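## Task

On the 25-key keyboard (lowest key C3 on the player's left, highest C5 on the player's right), sound D#4, then C4, then A3, then B4, then D3, and no other notes. A key counts only once pressed most of the way down, and it has to rise most of the way before it can count again. A wrong key, two keys sounding together, or any key after D3 fails the task. There is no signal that a note sounded. A result that holds only because the robot is still pressing does not count. At the end, release and pull the hands away.

## Robot and tools

Robot: two arms, left_arm and right_arm, facing each other across a table. left_arm's base sits on the +y side. Each arm ends in an identical five-finger right hand (not mirrored), so hand numbers and axes mean the same on both.

World frame: origin on the table top midway between the arm bases, z = 0 at the table surface, +z up. Results report each hand point's position in metres and orientation as a quaternion (w, x, y, z) in this frame, plus velocities. Printed positions can be a little off, more so at long reach.

Hand point and hand axes: a point fixed to the palm, 0.05 m in front of it, where the index pad would meet the thumb tip in a pinch. Its +z runs along the straightened fingers (fingertips reach 0.06 to 0.07 m past the point), +y points out of the palm, +x runs across the palm away from the thumb. A wrist bracket on the little-finger side protrudes 0.03 m beyond the point along +y and 0.11 m across the palm; it can strike keys or the other arm. For key pressing, a single extended finger (others curled) pushing down gives the cleanest single note.

Row layout (used by execute_actions and move): one flat list of 28 numbers covering both arms, each in [-1, 1]. Order: left_arm dx, dy, dz, rx, ry, rz; left_gripper little, ring, middle, index, thumb_bend, thumb_turn, force_limit, speed; then the same 14 for right_arm / right_gripper. Optionally 12 more values from 0 to 1: joint stiffness scales, left arm's six joints then right arm's six, in the Joint positions order; they persist until changed.

Arm part of a row: dx..rz are an offset, not a pose, expressed in the hand point's own axes and measured from the hand point's pose at the start of that action (for a call's first action, the last pose a result reported). Every row in an action is relative to that same start, not to the row before. Scale: 1.0 = 0.6 m of translation or 180 degrees; rx, ry, rz form one rotation vector. Each control step the commanded pose is clipped to within 100 mm and 16 degrees of the measured pose, so large offsets may need several actions. Motion lags commands by about 0.17 s.

Hand part of a row: finger targets, absolute. little, ring, middle, index: +1 straight, -1 fully curled. thumb_bend: +1 straight, -1 fully bent. thumb_turn: +1 beside the palm, -1 across in front of it. Pinch is roughly index -0.22, thumb_bend -0.75, thumb_turn -0.57. force_limit maps -1..+1 linearly to about 0..10 N at the fingertip (0..15 N for the thumb motors); it only stops closing motion. speed maps -1..+1 to near zero..full (full travel 0.6 s). There is no 'no change' value: to keep a hand as is, resend its last eight numbers, or, before any were sent, its hand_measured six values plus hand_force_limit and hand_speed.

execute_actions(actions): a list of actions; each action is up to 15 rows, one per 1/30 s step; a short action repeats its last row to fill 15 steps (0.5 s). An empty list just returns state and images.

move(target, speed, stop_force, blocking): target is one 28-number row, offsets measured from the last reported pose. Hand points travel straight toward their targets and finish together, taking 0.5 to 10 s. speed is m/s, 0.002 to 0.5 (default 0.25); rotation limited to twice that in rad/s. stop_force, 9 to 40 N for both arms, ends an arm's path when its wrist sensor feels that much extra push against the motion; the arm then backs to its position two steps earlier and holds. Use it only slowly and without rotating; omit it when moving away from a surface. blocking=false returns after 0.5 s while motion continues (not allowed with stop_force); then use wait or stop before new commands. Result adds a 'move:' line: done, off_target, moving, held, fault or contact, and limits such as paced (clipped) or held.

wait(seconds): 0 to 10, arms hold last command. stop(): brakes a running move. zoom_image(camera, region): camera is cam_low (672x504), cam_left_wrist or cam_right_wrist (616x616); region [x0, y0, x1, y1] in pixels, at most 504 by 504. show_instructions(): shows reference pages. finished_scene(scene): ends scene 1 or 2 irrevocably and reports success; the next task comes in its result.

Result lines: state per arm, Hand target lines, hand_measured, hand_stopped_by (moving, target, force, stalled, fault), hand_load_n (positive = pushed open), Wrist force and Wrist torque in the end effector's axes (offset up to about 4 N, saturates near 50 N), joint torques, step readings with HELD marks, and 'pose unreachable' when a clearance check altered a command.

Cautions: arms are stiff, so commanding even slightly past a firm surface can trigger a fault stop (torque over joint limits, or 150 N external force), freezing that arm 10 s. Press keys gently and just far enough, lift fully between notes, and never let two keys go down together. Keep the arms from colliding or pressing on each other. Knocking anything off the table fails. Long holds heat motors; at 85 °C brakes engage. When done, raise the fingers off the keys and move away before finishing the scene.

Each tool is called after ">>>" as a command line: name --argument value for each argument, lists and objects as JSON in quotes; but a table of rows of numbers goes row by row, as --pt "numbers of a row", without its own name.

Reference images:

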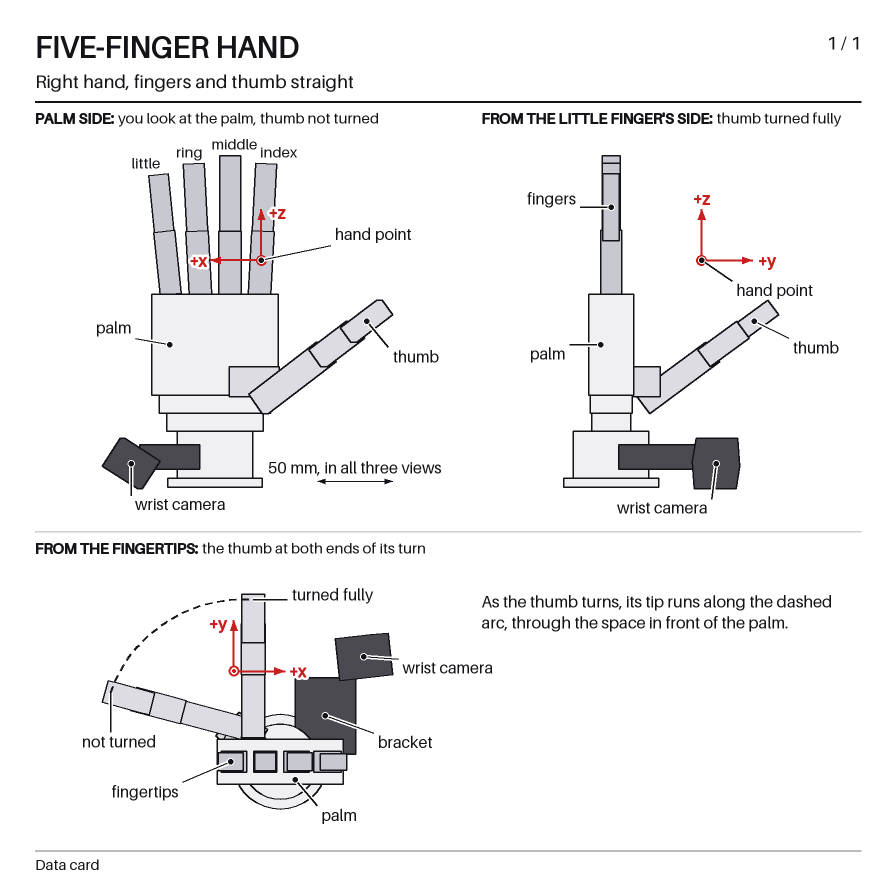

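## Session

>>> execute_actions --actions '[]'

Scene clock: 0.00 s.
left_arm: end_effector_position=(+0.2249, +0.4100, +0.4887) hand_measured=(+1.000, +1.000, +1.000, +1.000, +1.000, +1.000) hand_load_n=(+0.0, +0.0, +0.0, +0.0, +0.0, +0.0) hand_stopped_by=(target, target, target, target, target, target) hand_force_limit=0.00 hand_speed=-0.80 end_effector_quat_wxyz=(+0.008, +0.421, +0.907, +0.007) end_effector_velocity=(+0.000, +0.000, -0.000) end_effector_angular_velocity=(+0.001, -0.001, +0.000) | right_arm: end_effector_position=(+0.0725, -0.2948, +0.4758) hand_measured=(+1.000, +1.000, +1.000, +1.000, +1.000, +1.000) hand_load_n=(+0.0, +0.0, +0.0, +0.0, +0.0, +0.0) hand_stopped_by=(target, target, target, target, target, target) hand_force_limit=0.00 hand_speed=-0.80 end_effector_quat_wxyz=(-0.015, -0.356, +0.934, -0.004) end_effector_velocity=(-0.000, -0.000, -0.000) end_effector_angular_velocity=(-0.001, +0.000, +0.001)
Joint positions: left_arm=[ 0.568 -1.737  1.328  1.977  1.549 -1.862] | right_arm=[-1.169 -1.707  1.342  1.966  1.577 -1.891]
Joint velocities: left_arm=[-0.     0.     0.001 -0.    -0.001 -0.   ] | right_arm=[ 0.    -0.     0.    -0.     0.001 -0.   ]
Joint torques (N m, as the arm reports them, + toward a larger angle): no reading
Wrist force (N, on the end effector, along its own x y z axes, offset not removed): no reading
Wrist torque (N m, same axes, about the end effector's origin, offset not removed): no reading
Hand target (left_arm): +0.225, +0.410, +0.489; +0.008, +0.421, +0.907, +0.007
Hand target (right_arm): +0.073, -0.295, +0.476; -0.015, -0.356, +0.934, -0.004
Joint stiffness scale: left_arm=[1. 1. 1. 1. 1. 1.] | right_arm=[1. 1. 1. 1. 1. 1.]

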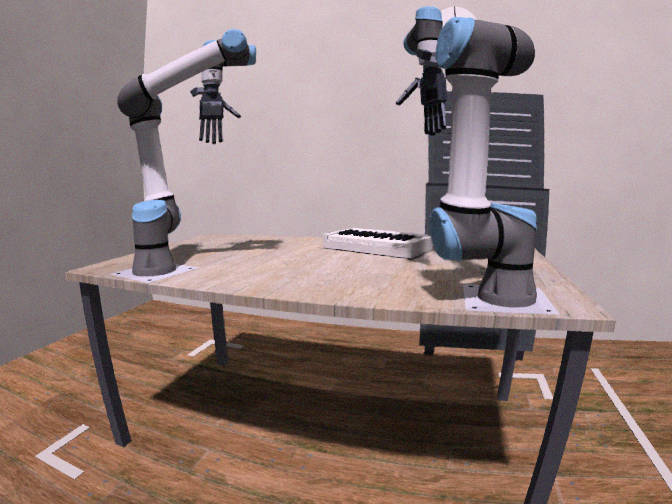

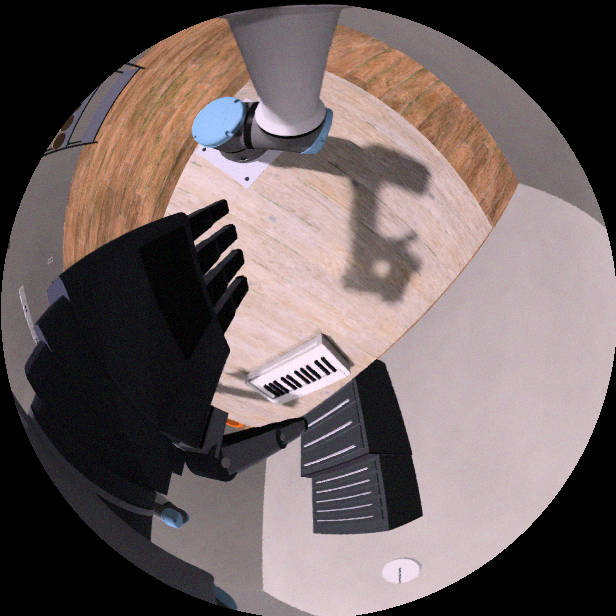

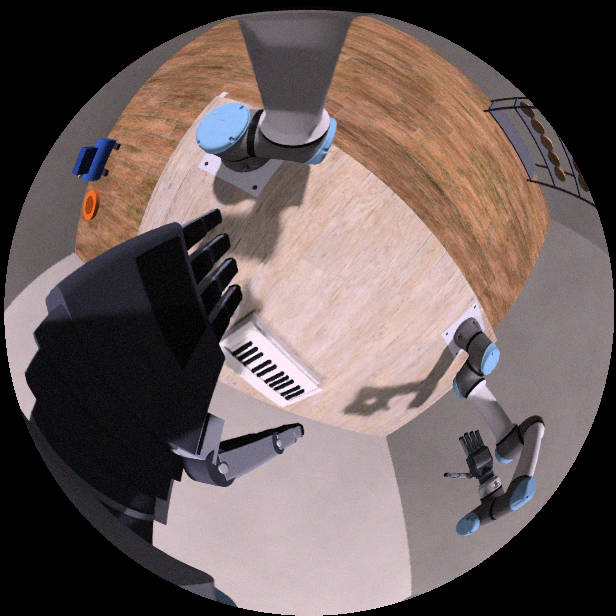

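>>> zoom_image --camera "cam_right_wrist" --region '[200, 300, 340, 420]'

>>> zoom_image --camera "cam_low" --region '[310, 210, 450, 270]'

>>> zoom_image --camera "cam_left_wrist" --region '[230, 320, 370, 420]'

Region (200, 300, 340, 420) of cam_right_wrist's 616x616 image, scaled by 3.600, with more detail than that image has; it fills the top 432 rows of this view, and the rest is white.

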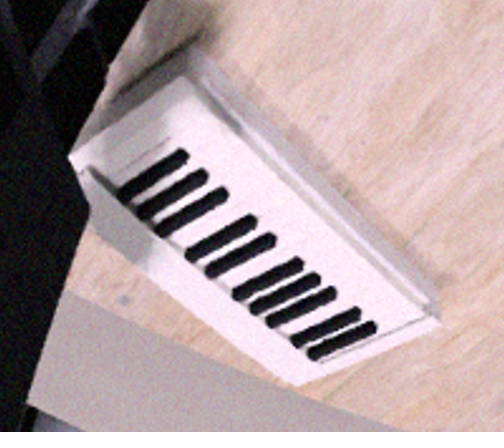

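Region (310, 210, 450, 270) of cam_low's 672x504 image, scaled by 3.600, with more detail than that image has; it fills the top 216 rows of this view, and the rest is white.

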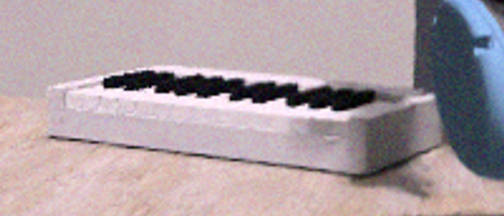

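Region (230, 320, 370, 420) of cam_left_wrist's 616x616 image, scaled by 3.600, with more detail than that image has; it fills the top 360 rows of this view, and the rest is white.

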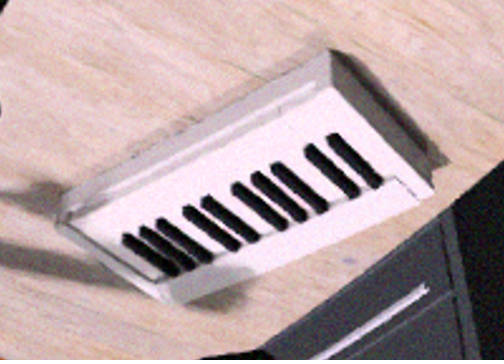

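>>> move --target '[0,0,0,0,0,0,1,1,1,1,1,1,0,-0.8,-0.627,-0.175,0.46,0,0,-0.16,-1,-1,-1,1,1,1,0,1]' --speed 0.3

Scene clock: 51.07 s.
left_arm: end_effector_position=(+0.2249, +0.4100, +0.4887) hand_measured=(+1.000, +1.000, +1.000, +1.000, +1.000, +1.000) hand_load_n=(+0.0, +0.0, +0.0, +0.0, +0.0, +0.0) hand_stopped_by=(target, target, target, target, target, target) hand_force_limit=0.00 hand_speed=-0.80 end_effector_quat_wxyz=(+0.008, +0.421, +0.907, +0.007) end_effector_velocity=(+0.000, -0.000, -0.000) end_effector_angular_velocity=(+0.000, -0.001, -0.001) | right_arm: end_effector_position=(+0.4166, -0.1292, +0.1879) hand_measured=(-1.000, -1.000, -1.000, +1.000, +1.000, +1.000) hand_load_n=(+0.0, +0.0, +0.0, +0.0, +0.0, +0.0) hand_stopped_by=(target, target, target, target, target, target) hand_force_limit=0.00 hand_speed=1.00 end_effector_quat_wxyz=(-0.013, -0.575, +0.818, +0.000) end_effector_velocity=(+0.001, +0.000, -0.000) end_effector_angular_velocity=(-0.011, +0.019, +0.005)
Joint positions: left_arm=[ 0.568 -1.737  1.328  1.977  1.549 -1.862] | right_arm=[-1.14  -0.665  0.639  1.623  1.575 -2.36 ]
Joint velocities: left_arm=[-0.001 -0.     0.001 -0.    -0.001 -0.   ] | right_arm=[ 0.001  0.026 -0.04   0.036  0.002 -0.004]
Joint torques (N m, as the arm reports them, + toward a larger angle): left_arm=[ -0.12  -8.89 -16.72   2.27  -0.26  -0.08] | right_arm=[  1.02 -45.82 -20.24   2.65   0.68  -0.29]
Wrist force (N, on the end effector, along its own x y z axes, offset not removed): left_arm=[-0.4 0.3 -3.7] | right_arm=[3.6 -0.1 -2.7]
Wrist torque (N m, same axes, about the end effector's origin, offset not removed): left_arm=[0.27 0.54 -0.32] | right_arm=[0.23 -0.45 0.31]
Hand target (left_arm): +0.225, +0.410, +0.489; +0.008, +0.421, +0.907, +0.007
Hand target (right_arm): +0.416, -0.128, +0.187; -0.015, -0.577, +0.817, -0.000
Off the commanded pose (left_arm): 0.000 m, 0 deg.
Off the commanded pose (right_arm): 0.001 m, 0 deg.
Joint stiffness scale: left_arm=[1. 1. 1. 1. 1. 1.] | right_arm=[1. 1. 1. 1. 1. 1.]
move: done
camera_calibration (this result's frames):
cam_left_wrist: T_world_to_cam=[[0.830221, 0.557426, 0.00287955, -0.418777], [0.46759, -0.699214, 0.540796, -0.0783791], [0.303467, -0.447634, -0.841149, 0.658418], [0, 0, 0, 1]] pos_world=[0.184519, 0.473364, 0.59742]
cam_right_wrist: T_world_to_cam=[[-0.900337, 0.431971, 0.0528521, 0.41212], [0.399389, 0.771911, 0.494613, -0.155924], [0.172861, 0.466427, -0.867505, 0.281863], [0, 0, 0, 1]] pos_world=[0.384598, -0.189133, 0.299858]

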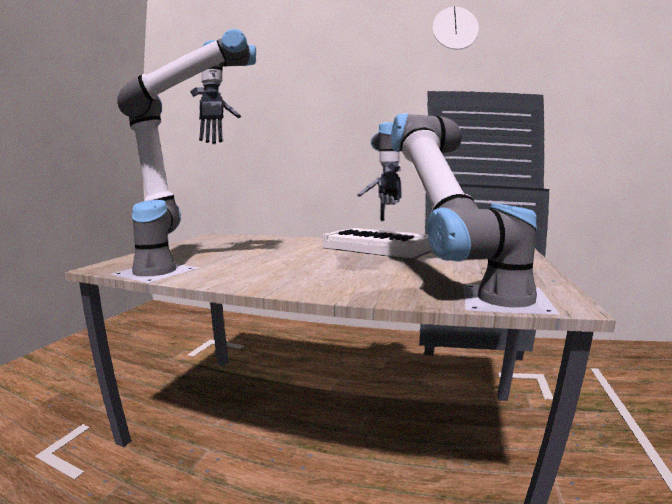

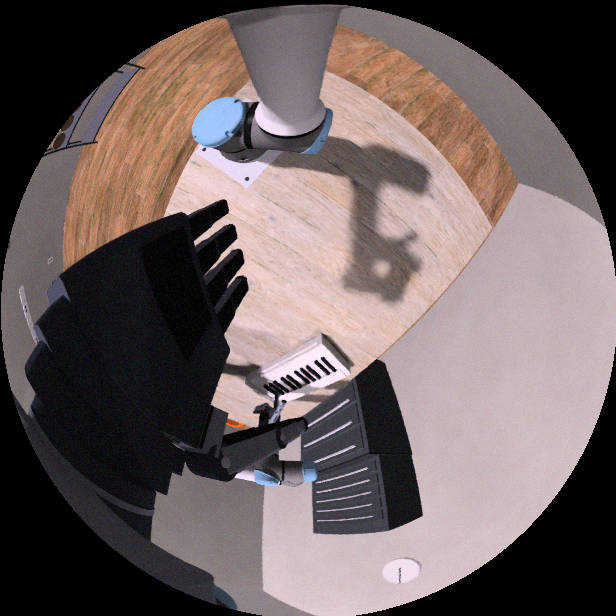

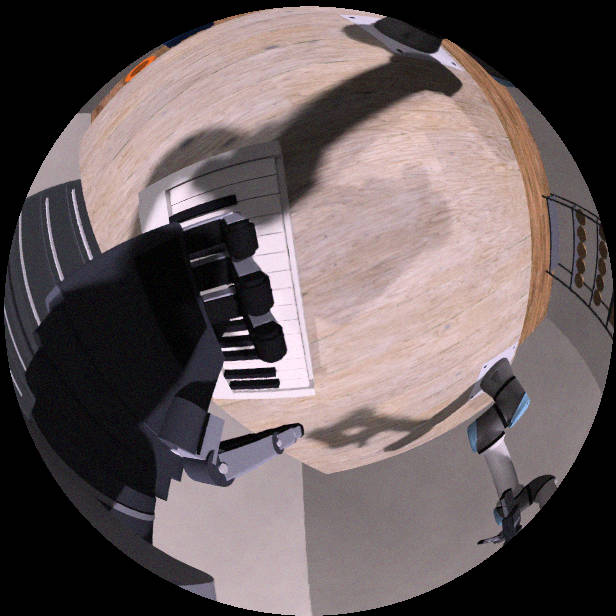

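>>> zoom_image --camera "cam_right_wrist" --region '[120, 130, 400, 410]'

Region (120, 130, 400, 410) of cam_right_wrist's 616x616 image, scaled by 1.800, with more detail than that image has.

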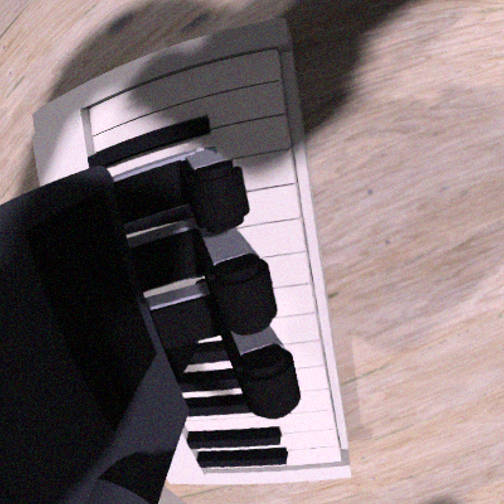

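>>> move --target '[0,0,0,0,0,0,1,1,1,1,1,1,0,-0.8,0.089,-0.151,0.0,0,-0.295,0.935,1,-1,-1,-1,1,1,0,1]' --speed 0.4

Scene clock: 119.97 s.
left_arm: end_effector_position=(+0.2249, +0.4100, +0.4887) hand_measured=(+1.000, +1.000, +1.000, +1.000, +1.000, +1.000) hand_load_n=(+0.0, +0.0, +0.0, +0.0, +0.0, +0.0) hand_stopped_by=(target, target, target, target, target, target) hand_force_limit=0.00 hand_speed=-0.80 end_effector_quat_wxyz=(+0.008, +0.421, +0.907, +0.007) end_effector_velocity=(+0.000, +0.000, +0.000) end_effector_angular_velocity=(+0.001, -0.001, +0.000) | right_arm: end_effector_position=(+0.4843, -0.2112, +0.1882) hand_measured=(+1.000, -1.000, -1.000, -1.000, +1.000, +1.000) hand_load_n=(+0.0, +0.0, +0.0, +0.0, +0.0, +0.0) hand_stopped_by=(target, target, target, target, target, target) hand_force_limit=0.00 hand_speed=1.00 end_effector_quat_wxyz=(+0.245, +0.762, +0.578, +0.161) end_effector_velocity=(-0.001, -0.001, +0.001) end_effector_angular_velocity=(-0.000, +0.007, -0.017)
Joint positions: left_arm=[ 0.568 -1.737  1.328  1.977  1.549 -1.862] | right_arm=[-0.925 -0.903  1.163  0.955  2.059  0.835]
Joint velocities: left_arm=[ 0.     0.    -0.     0.001 -0.001  0.   ] | right_arm=[ 0.001  0.007 -0.013  0.021  0.002  0.02 ]
Joint torques (N m, as the arm reports them, + toward a larger angle): left_arm=[  0.43  -9.61 -16.2    2.24  -0.13  -0.12] | right_arm=[  1.63 -39.08 -22.28   1.95   1.15   0.09]
Wrist force (N, on the end effector, along its own x y z axes, offset not removed): left_arm=[-2.2 -1.0 -0.7] | right_arm=[-0.4 -2.3 -2.0]
Wrist torque (N m, same axes, about the end effector's origin, offset not removed): left_arm=[-0.04 0.57 -0.46] | right_arm=[-0.20 0.09 -0.08]
Hand target (left_arm): +0.225, +0.410, +0.489; +0.008, +0.421, +0.907, +0.007
Hand target (right_arm): +0.484, -0.210, +0.188; +0.245, +0.762, +0.578, +0.160
Off the commanded pose (left_arm): 0.000 m, 0 deg.
Off the commanded pose (right_arm): 0.001 m, 0 deg.
Joint stiffness scale: left_arm=[1. 1. 1. 1. 1. 1.] | right_arm=[1. 1. 1. 1. 1. 1.]
move: done
camera_calibration (this result's frames):
cam_left_wrist: T_world_to_cam=[[0.830221, 0.557427, 0.00287951, -0.418777], [0.46759, -0.699214, 0.540796, -0.078379], [0.303467, -0.447634, -0.841149, 0.658418], [0, 0, 0, 1]] pos_world=[0.184519, 0.473364, 0.59742]
cam_right_wrist: T_world_to_cam=[[0.746943, -0.30144, 0.59263, -0.545764], [-0.596824, -0.696822, 0.397794, 0.0707202], [0.293047, -0.650825, -0.700393, -0.0169619], [0, 0, 0, 1]] pos_world=[0.454833, -0.126275, 0.283424]

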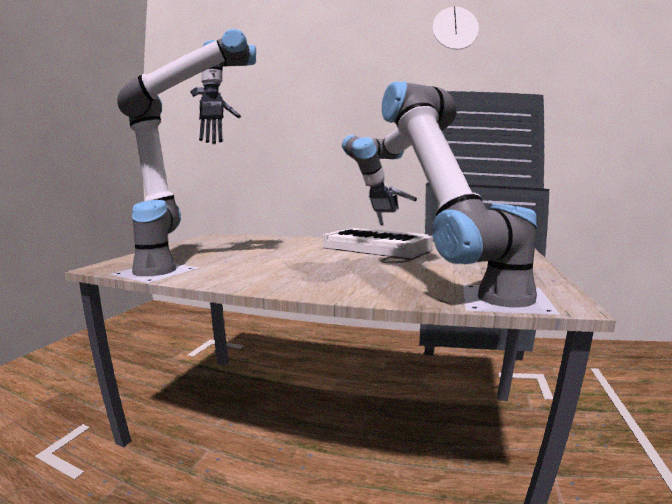

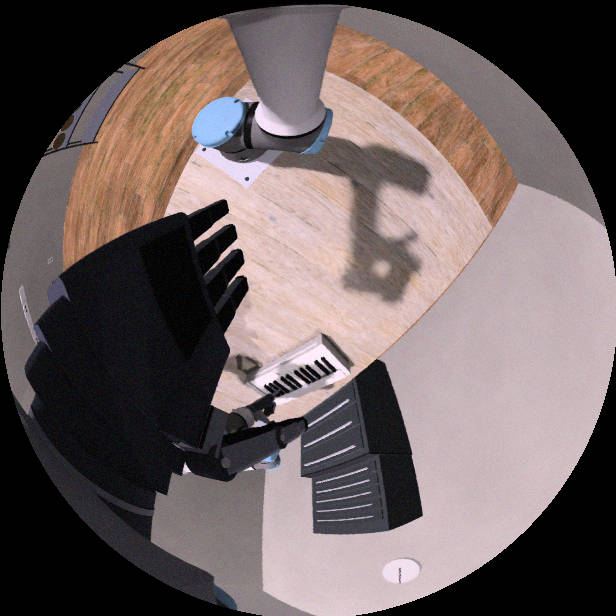

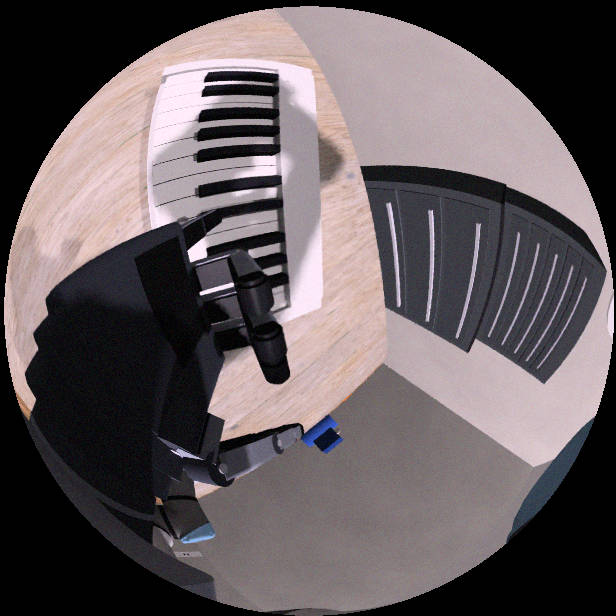

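>>> move --target '[0,0,0,0,0,0,1,1,1,1,1,1,0,-0.8,0.002,-0.028,0.0415,0,0,0,1,-1,-1,-1,1,1,0,1]' --speed 0.1

>>> zoom_image --camera "cam_right_wrist" --region '[120, 40, 340, 260]'

>>> zoom_image --camera "cam_low" --region '[310, 180, 450, 270]'

Scene clock: 137.07 s.
left_arm: end_effector_position=(+0.2249, +0.4100, +0.4887) hand_measured=(+1.000, +1.000, +1.000, +1.000, +1.000, +1.000) hand_load_n=(+0.0, +0.0, +0.0, +0.0, +0.0, +0.0) hand_stopped_by=(target, target, target, target, target, target) hand_force_limit=0.00 hand_speed=-0.80 end_effector_quat_wxyz=(+0.008, +0.421, +0.907, +0.007) end_effector_velocity=(-0.000, +0.000, -0.000) end_effector_angular_velocity=(+0.001, +0.001, +0.001) | right_arm: end_effector_position=(+0.4846, -0.2110, +0.1605) hand_measured=(+1.000, -1.000, -1.000, -1.000, +1.000, +1.000) hand_load_n=(+0.0, +0.0, +0.0, +0.0, +0.0, +0.0) hand_stopped_by=(target, target, target, target, target, target) hand_force_limit=0.00 hand_speed=1.00 end_effector_quat_wxyz=(+0.245, +0.762, +0.577, +0.162) end_effector_velocity=(+0.001, +0.002, -0.001) end_effector_angular_velocity=(+0.004, -0.008, +0.003)
Joint positions: left_arm=[ 0.568 -1.737  1.328  1.977  1.549 -1.862] | right_arm=[-0.925 -0.883  1.203  0.894  2.06   0.836]
Joint velocities: left_arm=[ 0.    -0.     0.001  0.     0.001 -0.   ] | right_arm=[ 0.002 -0.     0.003 -0.013  0.001 -0.001]
Joint torques (N m, as the arm reports them, + toward a larger angle): left_arm=[ -0.04  -8.58 -16.18   2.37  -0.29  -0.13] | right_arm=[ -0.14 -38.76 -17.93   1.35   0.47  -0.22]
Wrist force (N, on the end effector, along its own x y z axes, offset not removed): left_arm=[-0.8 3.0 -1.3] | right_arm=[2.3 -1.6 -3.8]
Wrist torque (N m, same axes, about the end effector's origin, offset not removed): left_arm=[0.63 0.41 -0.37] | right_arm=[0.12 -0.20 0.27]
Hand target (left_arm): +0.225, +0.410, +0.489; +0.008, +0.421, +0.907, +0.007
Hand target (right_arm): +0.484, -0.211, +0.158; +0.245, +0.762, +0.578, +0.161
Off the commanded pose (left_arm): 0.000 m, 0 deg.
Off the commanded pose (right_arm): 0.002 m, 0 deg.
Joint stiffness scale: left_arm=[1. 1. 1. 1. 1. 1.] | right_arm=[1. 1. 1. 1. 1. 1.]
move: done
camera_calibration (this result's frames):
cam_left_wrist: T_world_to_cam=[[0.830221, 0.557426, 0.00287936, -0.418777], [0.46759, -0.699214, 0.540796, -0.0783791], [0.303467, -0.447634, -0.841149, 0.658418], [0, 0, 0, 1]] pos_world=[0.184519, 0.473364, 0.59742]
cam_right_wrist: T_world_to_cam=[[0.745532, -0.30279, 0.593718, -0.529253], [-0.598114, -0.69696, 0.395609, 0.0829816], [0.294011, -0.65005, -0.700709, -0.0366312], [0, 0, 0, 1]] pos_world=[0.454977, -0.12623, 0.255731]

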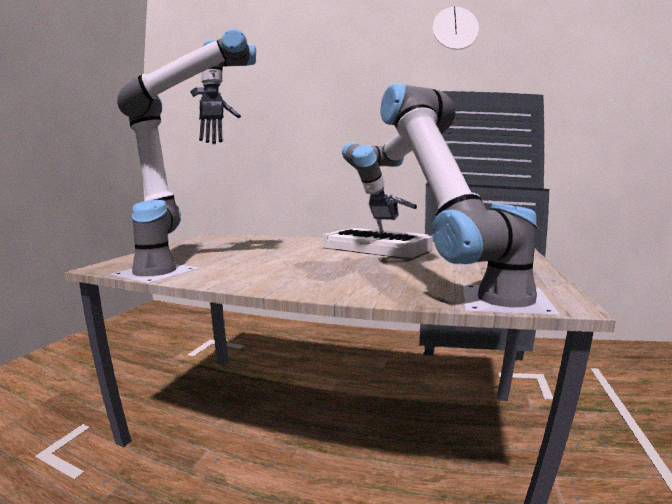

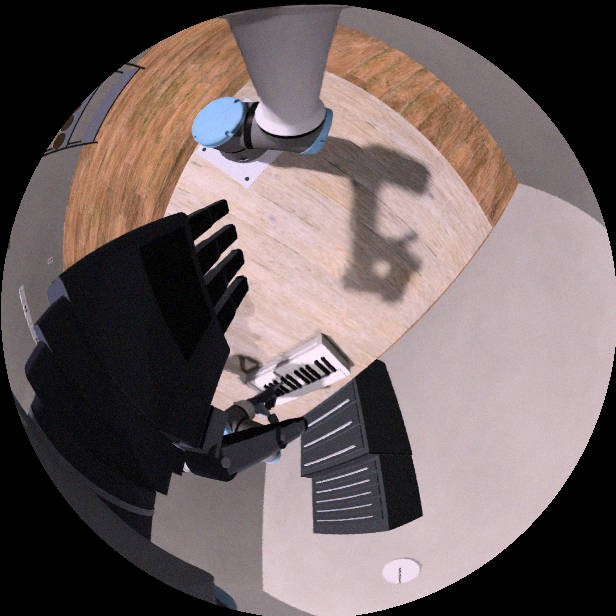

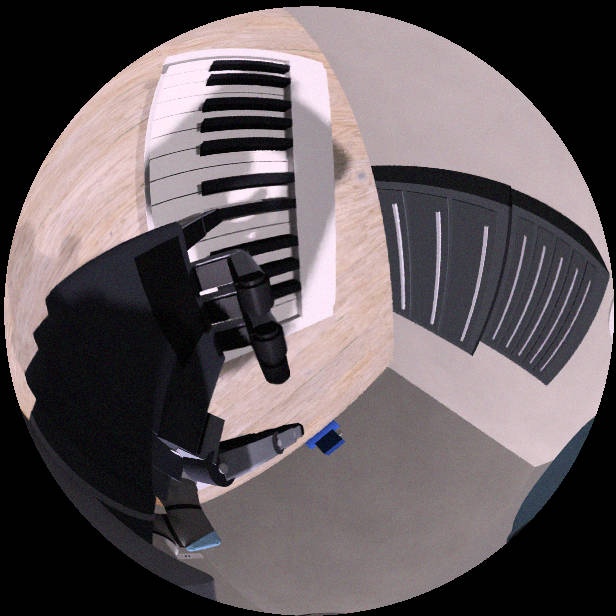

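Region (120, 40, 340, 260) of cam_right_wrist's 616x616 image, scaled by 2.291, with more detail than that image has.

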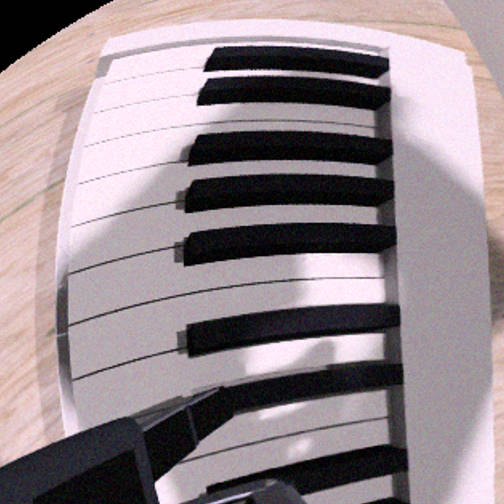

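Region (310, 180, 450, 270) of cam_low's 672x504 image, scaled by 3.600, with more detail than that image has; it fills the top 324 rows of this view, and the rest is white.

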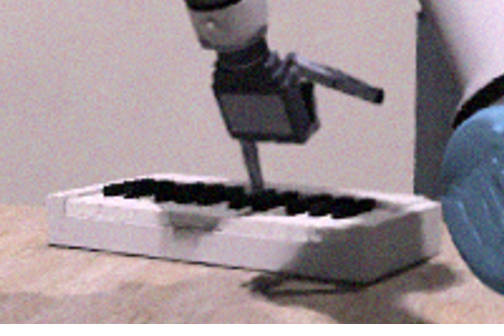

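>>> move --target '[0,0,0,0,0,0,1,1,1,1,1,1,0,-0.8,0.002,-0.021,0.046,0,0,0,1,-1,-1,-1,1,1,0,1]' --speed 0.015 --stop_force 9

>>> zoom_image --camera "cam_right_wrist" --region '[120, 40, 340, 260]'

>>> zoom_image --camera "cam_low" --region '[330, 200, 430, 260]'

Scene clock: 150.17 s.
left_arm: end_effector_position=(+0.2249, +0.4100, +0.4887) hand_measured=(+1.000, +1.000, +1.000, +1.000, +1.000, +1.000) hand_load_n=(+0.0, +0.0, +0.0, +0.0, +0.0, +0.0) hand_stopped_by=(target, target, target, target, target, target) hand_force_limit=0.00 hand_speed=-0.80 end_effector_quat_wxyz=(+0.008, +0.421, +0.907, +0.007) end_effector_velocity=(+0.000, +0.001, +0.000) end_effector_angular_velocity=(-0.001, -0.001, +0.002) | right_arm: end_effector_position=(+0.4879, -0.2098, +0.1423) hand_measured=(+1.000, -1.000, -1.000, -1.000, +1.000, +1.000) hand_load_n=(-1.0, +0.0, +0.0, +0.0, +0.0, +0.0) hand_stopped_by=(target, target, target, target, target, target) hand_force_limit=0.00 hand_speed=1.00 end_effector_quat_wxyz=(+0.245, +0.761, +0.577, +0.167) end_effector_velocity=(-0.001, -0.000, -0.000) end_effector_angular_velocity=(-0.002, +0.005, +0.000)
Joint positions: left_arm=[ 0.568 -1.737  1.328  1.977  1.549 -1.862] | right_arm=[-0.927 -0.866  1.222  0.847  2.059  0.83 ]
Joint velocities: left_arm=[ 0.002 -0.001 -0.001 -0.001 -0.001  0.   ] | right_arm=[-0.    -0.    -0.001  0.005 -0.002 -0.   ]
Joint torques (N m, as the arm reports them, + toward a larger angle): left_arm=[  0.65  -9.13 -16.13   2.23  -0.2   -0.21] | right_arm=[ -0.74 -39.65 -17.95   1.54   0.74   0.18]
Wrist force (N, on the end effector, along its own x y z axes, offset not removed): left_arm=[0.9 2.6 0.2] | right_arm=[1.1 -0.6 -8.0]
Wrist torque (N m, same axes, about the end effector's origin, offset not removed): left_arm=[0.55 0.09 -0.25] | right_arm=[0.28 -0.06 0.21]
Hand target (left_arm): +0.225, +0.410, +0.489; +0.008, +0.421, +0.907, +0.007
Hand target (right_arm): +0.488, -0.210, +0.142; +0.245, +0.761, +0.577, +0.166
Off the commanded pose (left_arm): 0.000 m, 0 deg.
Off the commanded pose (right_arm): 0.012 m, 1 deg.
Joint stiffness scale: left_arm=[1. 1. 1. 1. 1. 1.] | right_arm=[1. 1. 1. 1. 1. 1.]
move: contact (right_arm)
camera_calibration (this result's frames):
cam_left_wrist: T_world_to_cam=[[0.830221, 0.557426, 0.00287947, -0.418777], [0.46759, -0.699214, 0.540796, -0.078379], [0.303467, -0.447634, -0.841149, 0.658418], [0, 0, 0, 1]] pos_world=[0.184519, 0.473364, 0.59742]
cam_right_wrist: T_world_to_cam=[[0.742234, -0.303124, 0.597666, -0.519595], [-0.598797, -0.700419, 0.388401, 0.093609], [0.300882, -0.646165, -0.701385, -0.0519289], [0, 0, 0, 1]] pos_world=[0.457339, -0.125491, 0.237764]

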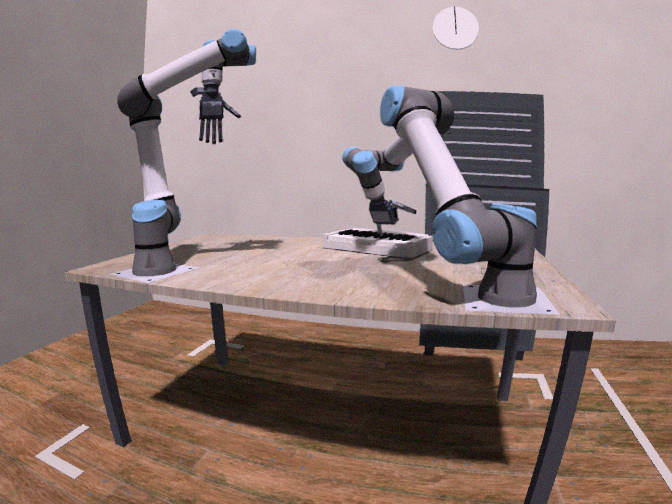

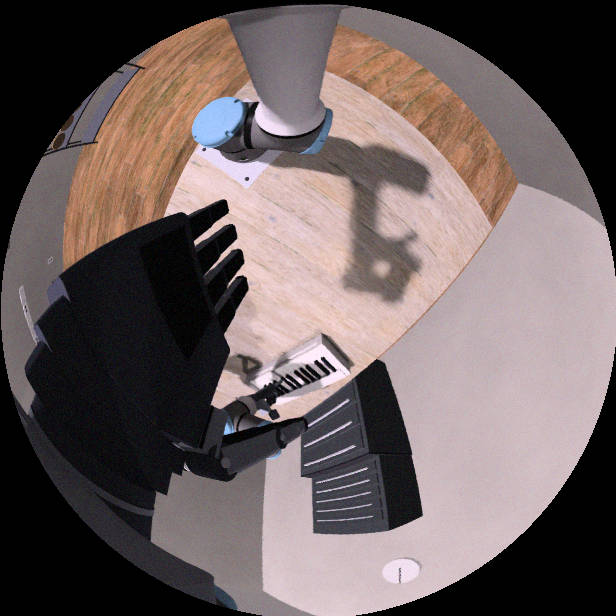

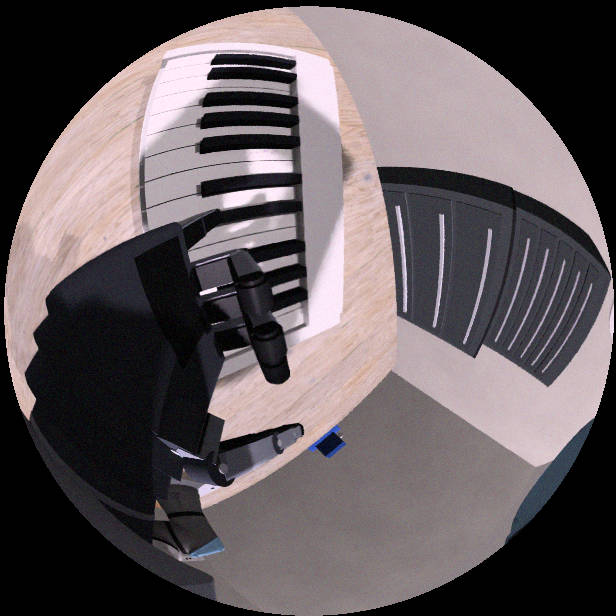

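Region (120, 40, 340, 260) of cam_right_wrist's 616x616 image, scaled by 2.291, with more detail than that image has.

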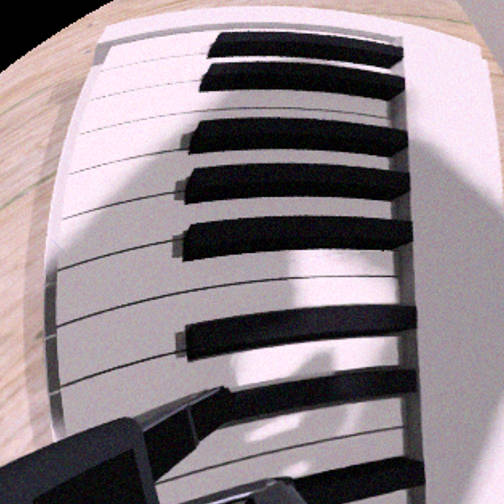

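Region (330, 200, 430, 260) of cam_low's 672x504 image, scaled by 5.040, with more detail than that image has; it fills the top 302 rows of this view, and the rest is white.

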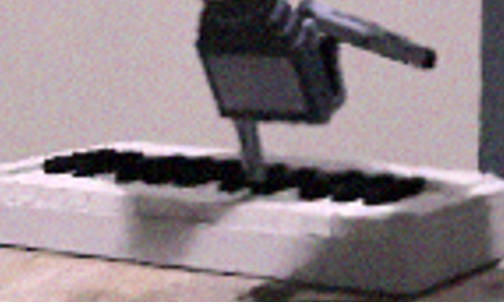

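>>> move --target '[0,0,0,0,0,0,1,1,1,1,1,1,0,-0.8,0,-0.004,0.006,0,0,0,1,-1,-1,-1,1,1,0,1]' --speed 0.004 --stop_force 9

Scene clock: 158.53 s.
left_arm: end_effector_position=(+0.2249, +0.4100, +0.4887) hand_measured=(+1.000, +1.000, +1.000, +1.000, +1.000, +1.000) hand_load_n=(+0.0, +0.0, +0.0, +0.0, +0.0, +0.0) hand_stopped_by=(target, target, target, target, target, target) hand_force_limit=0.00 hand_speed=-0.80 end_effector_quat_wxyz=(+0.008, +0.421, +0.907, +0.007) end_effector_velocity=(-0.000, -0.001, +0.000) end_effector_angular_velocity=(-0.002, +0.001, -0.001) | right_arm: end_effector_position=(+0.4885, -0.2094, +0.1421) hand_measured=(+1.000, -1.000, -1.000, -1.000, +1.000, +1.000) hand_load_n=(-1.0, +0.0, +0.0, +0.0, +0.0, +0.0) hand_stopped_by=(target, target, target, target, target, target) hand_force_limit=0.00 hand_speed=1.00 end_effector_quat_wxyz=(+0.245, +0.761, +0.576, +0.169) end_effector_velocity=(-0.000, +0.001, -0.001) end_effector_angular_velocity=(+0.001, -0.001, +0.001)
Joint positions: left_arm=[ 0.568 -1.737  1.328  1.977  1.549 -1.862] | right_arm=[-0.927 -0.866  1.223  0.841  2.059  0.83 ]
Joint velocities: left_arm=[-0.001 -0.    -0.001 -0.     0.002 -0.   ] | right_arm=[ 0.001 -0.     0.002 -0.003 -0.    -0.   ]
Joint torques (N m, as the arm reports them, + toward a larger angle): left_arm=[  0.38  -9.53 -15.98   2.17  -0.28  -0.21] | right_arm=[ -0.04 -38.37 -14.73   0.54   0.53  -0.28]
Wrist force (N, on the end effector, along its own x y z axes, offset not removed): left_arm=[3.2 1.1 -0.3] | right_arm=[-2.7 -0.2 -13.3]
Wrist torque (N m, same axes, about the end effector's origin, offset not removed): left_arm=[0.21 -0.35 -0.02] | right_arm=[0.56 0.79 0.09]
Hand target (left_arm): +0.225, +0.410, +0.489; +0.008, +0.421, +0.907, +0.007
Hand target (right_arm): +0.488, -0.210, +0.138; +0.245, +0.761, +0.577, +0.167
Off the commanded pose (left_arm): 0.000 m, 0 deg.
Off the commanded pose (right_arm): 0.004 m, 0 deg.
Joint stiffness scale: left_arm=[1. 1. 1. 1. 1. 1.] | right_arm=[1. 1. 1. 1. 1. 1.]
move: off_target (right_arm)
camera_calibration (this result's frames):
cam_left_wrist: T_world_to_cam=[[0.830221, 0.557427, 0.00287965, -0.418777], [0.46759, -0.699214, 0.540796, -0.078379], [0.303467, -0.447633, -0.841149, 0.658418], [0, 0, 0, 1]] pos_world=[0.184519, 0.473364, 0.59742]
cam_right_wrist: T_world_to_cam=[[0.739804, -0.304803, 0.599821, -0.519249], [-0.600425, -0.701376, 0.384139, 0.0955584], [0.303613, -0.644335, -0.701892, -0.0529249], [0, 0, 0, 1]] pos_world=[0.457587, -0.125348, 0.237601]

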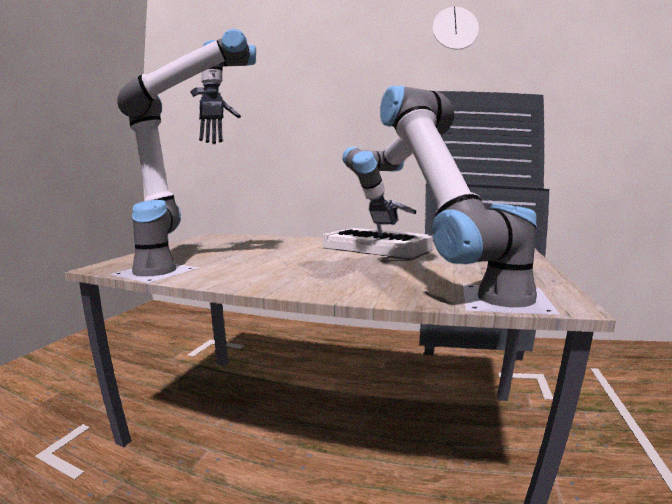

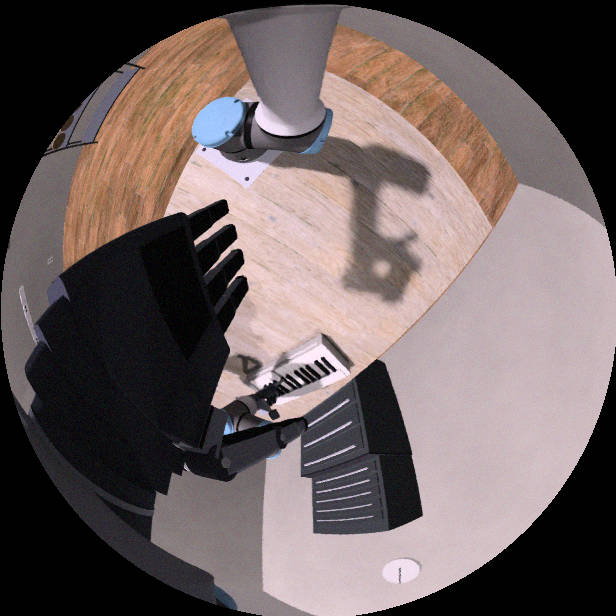

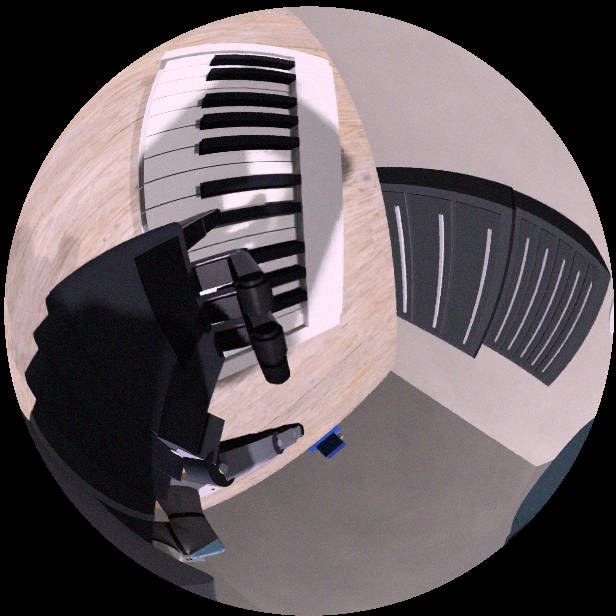

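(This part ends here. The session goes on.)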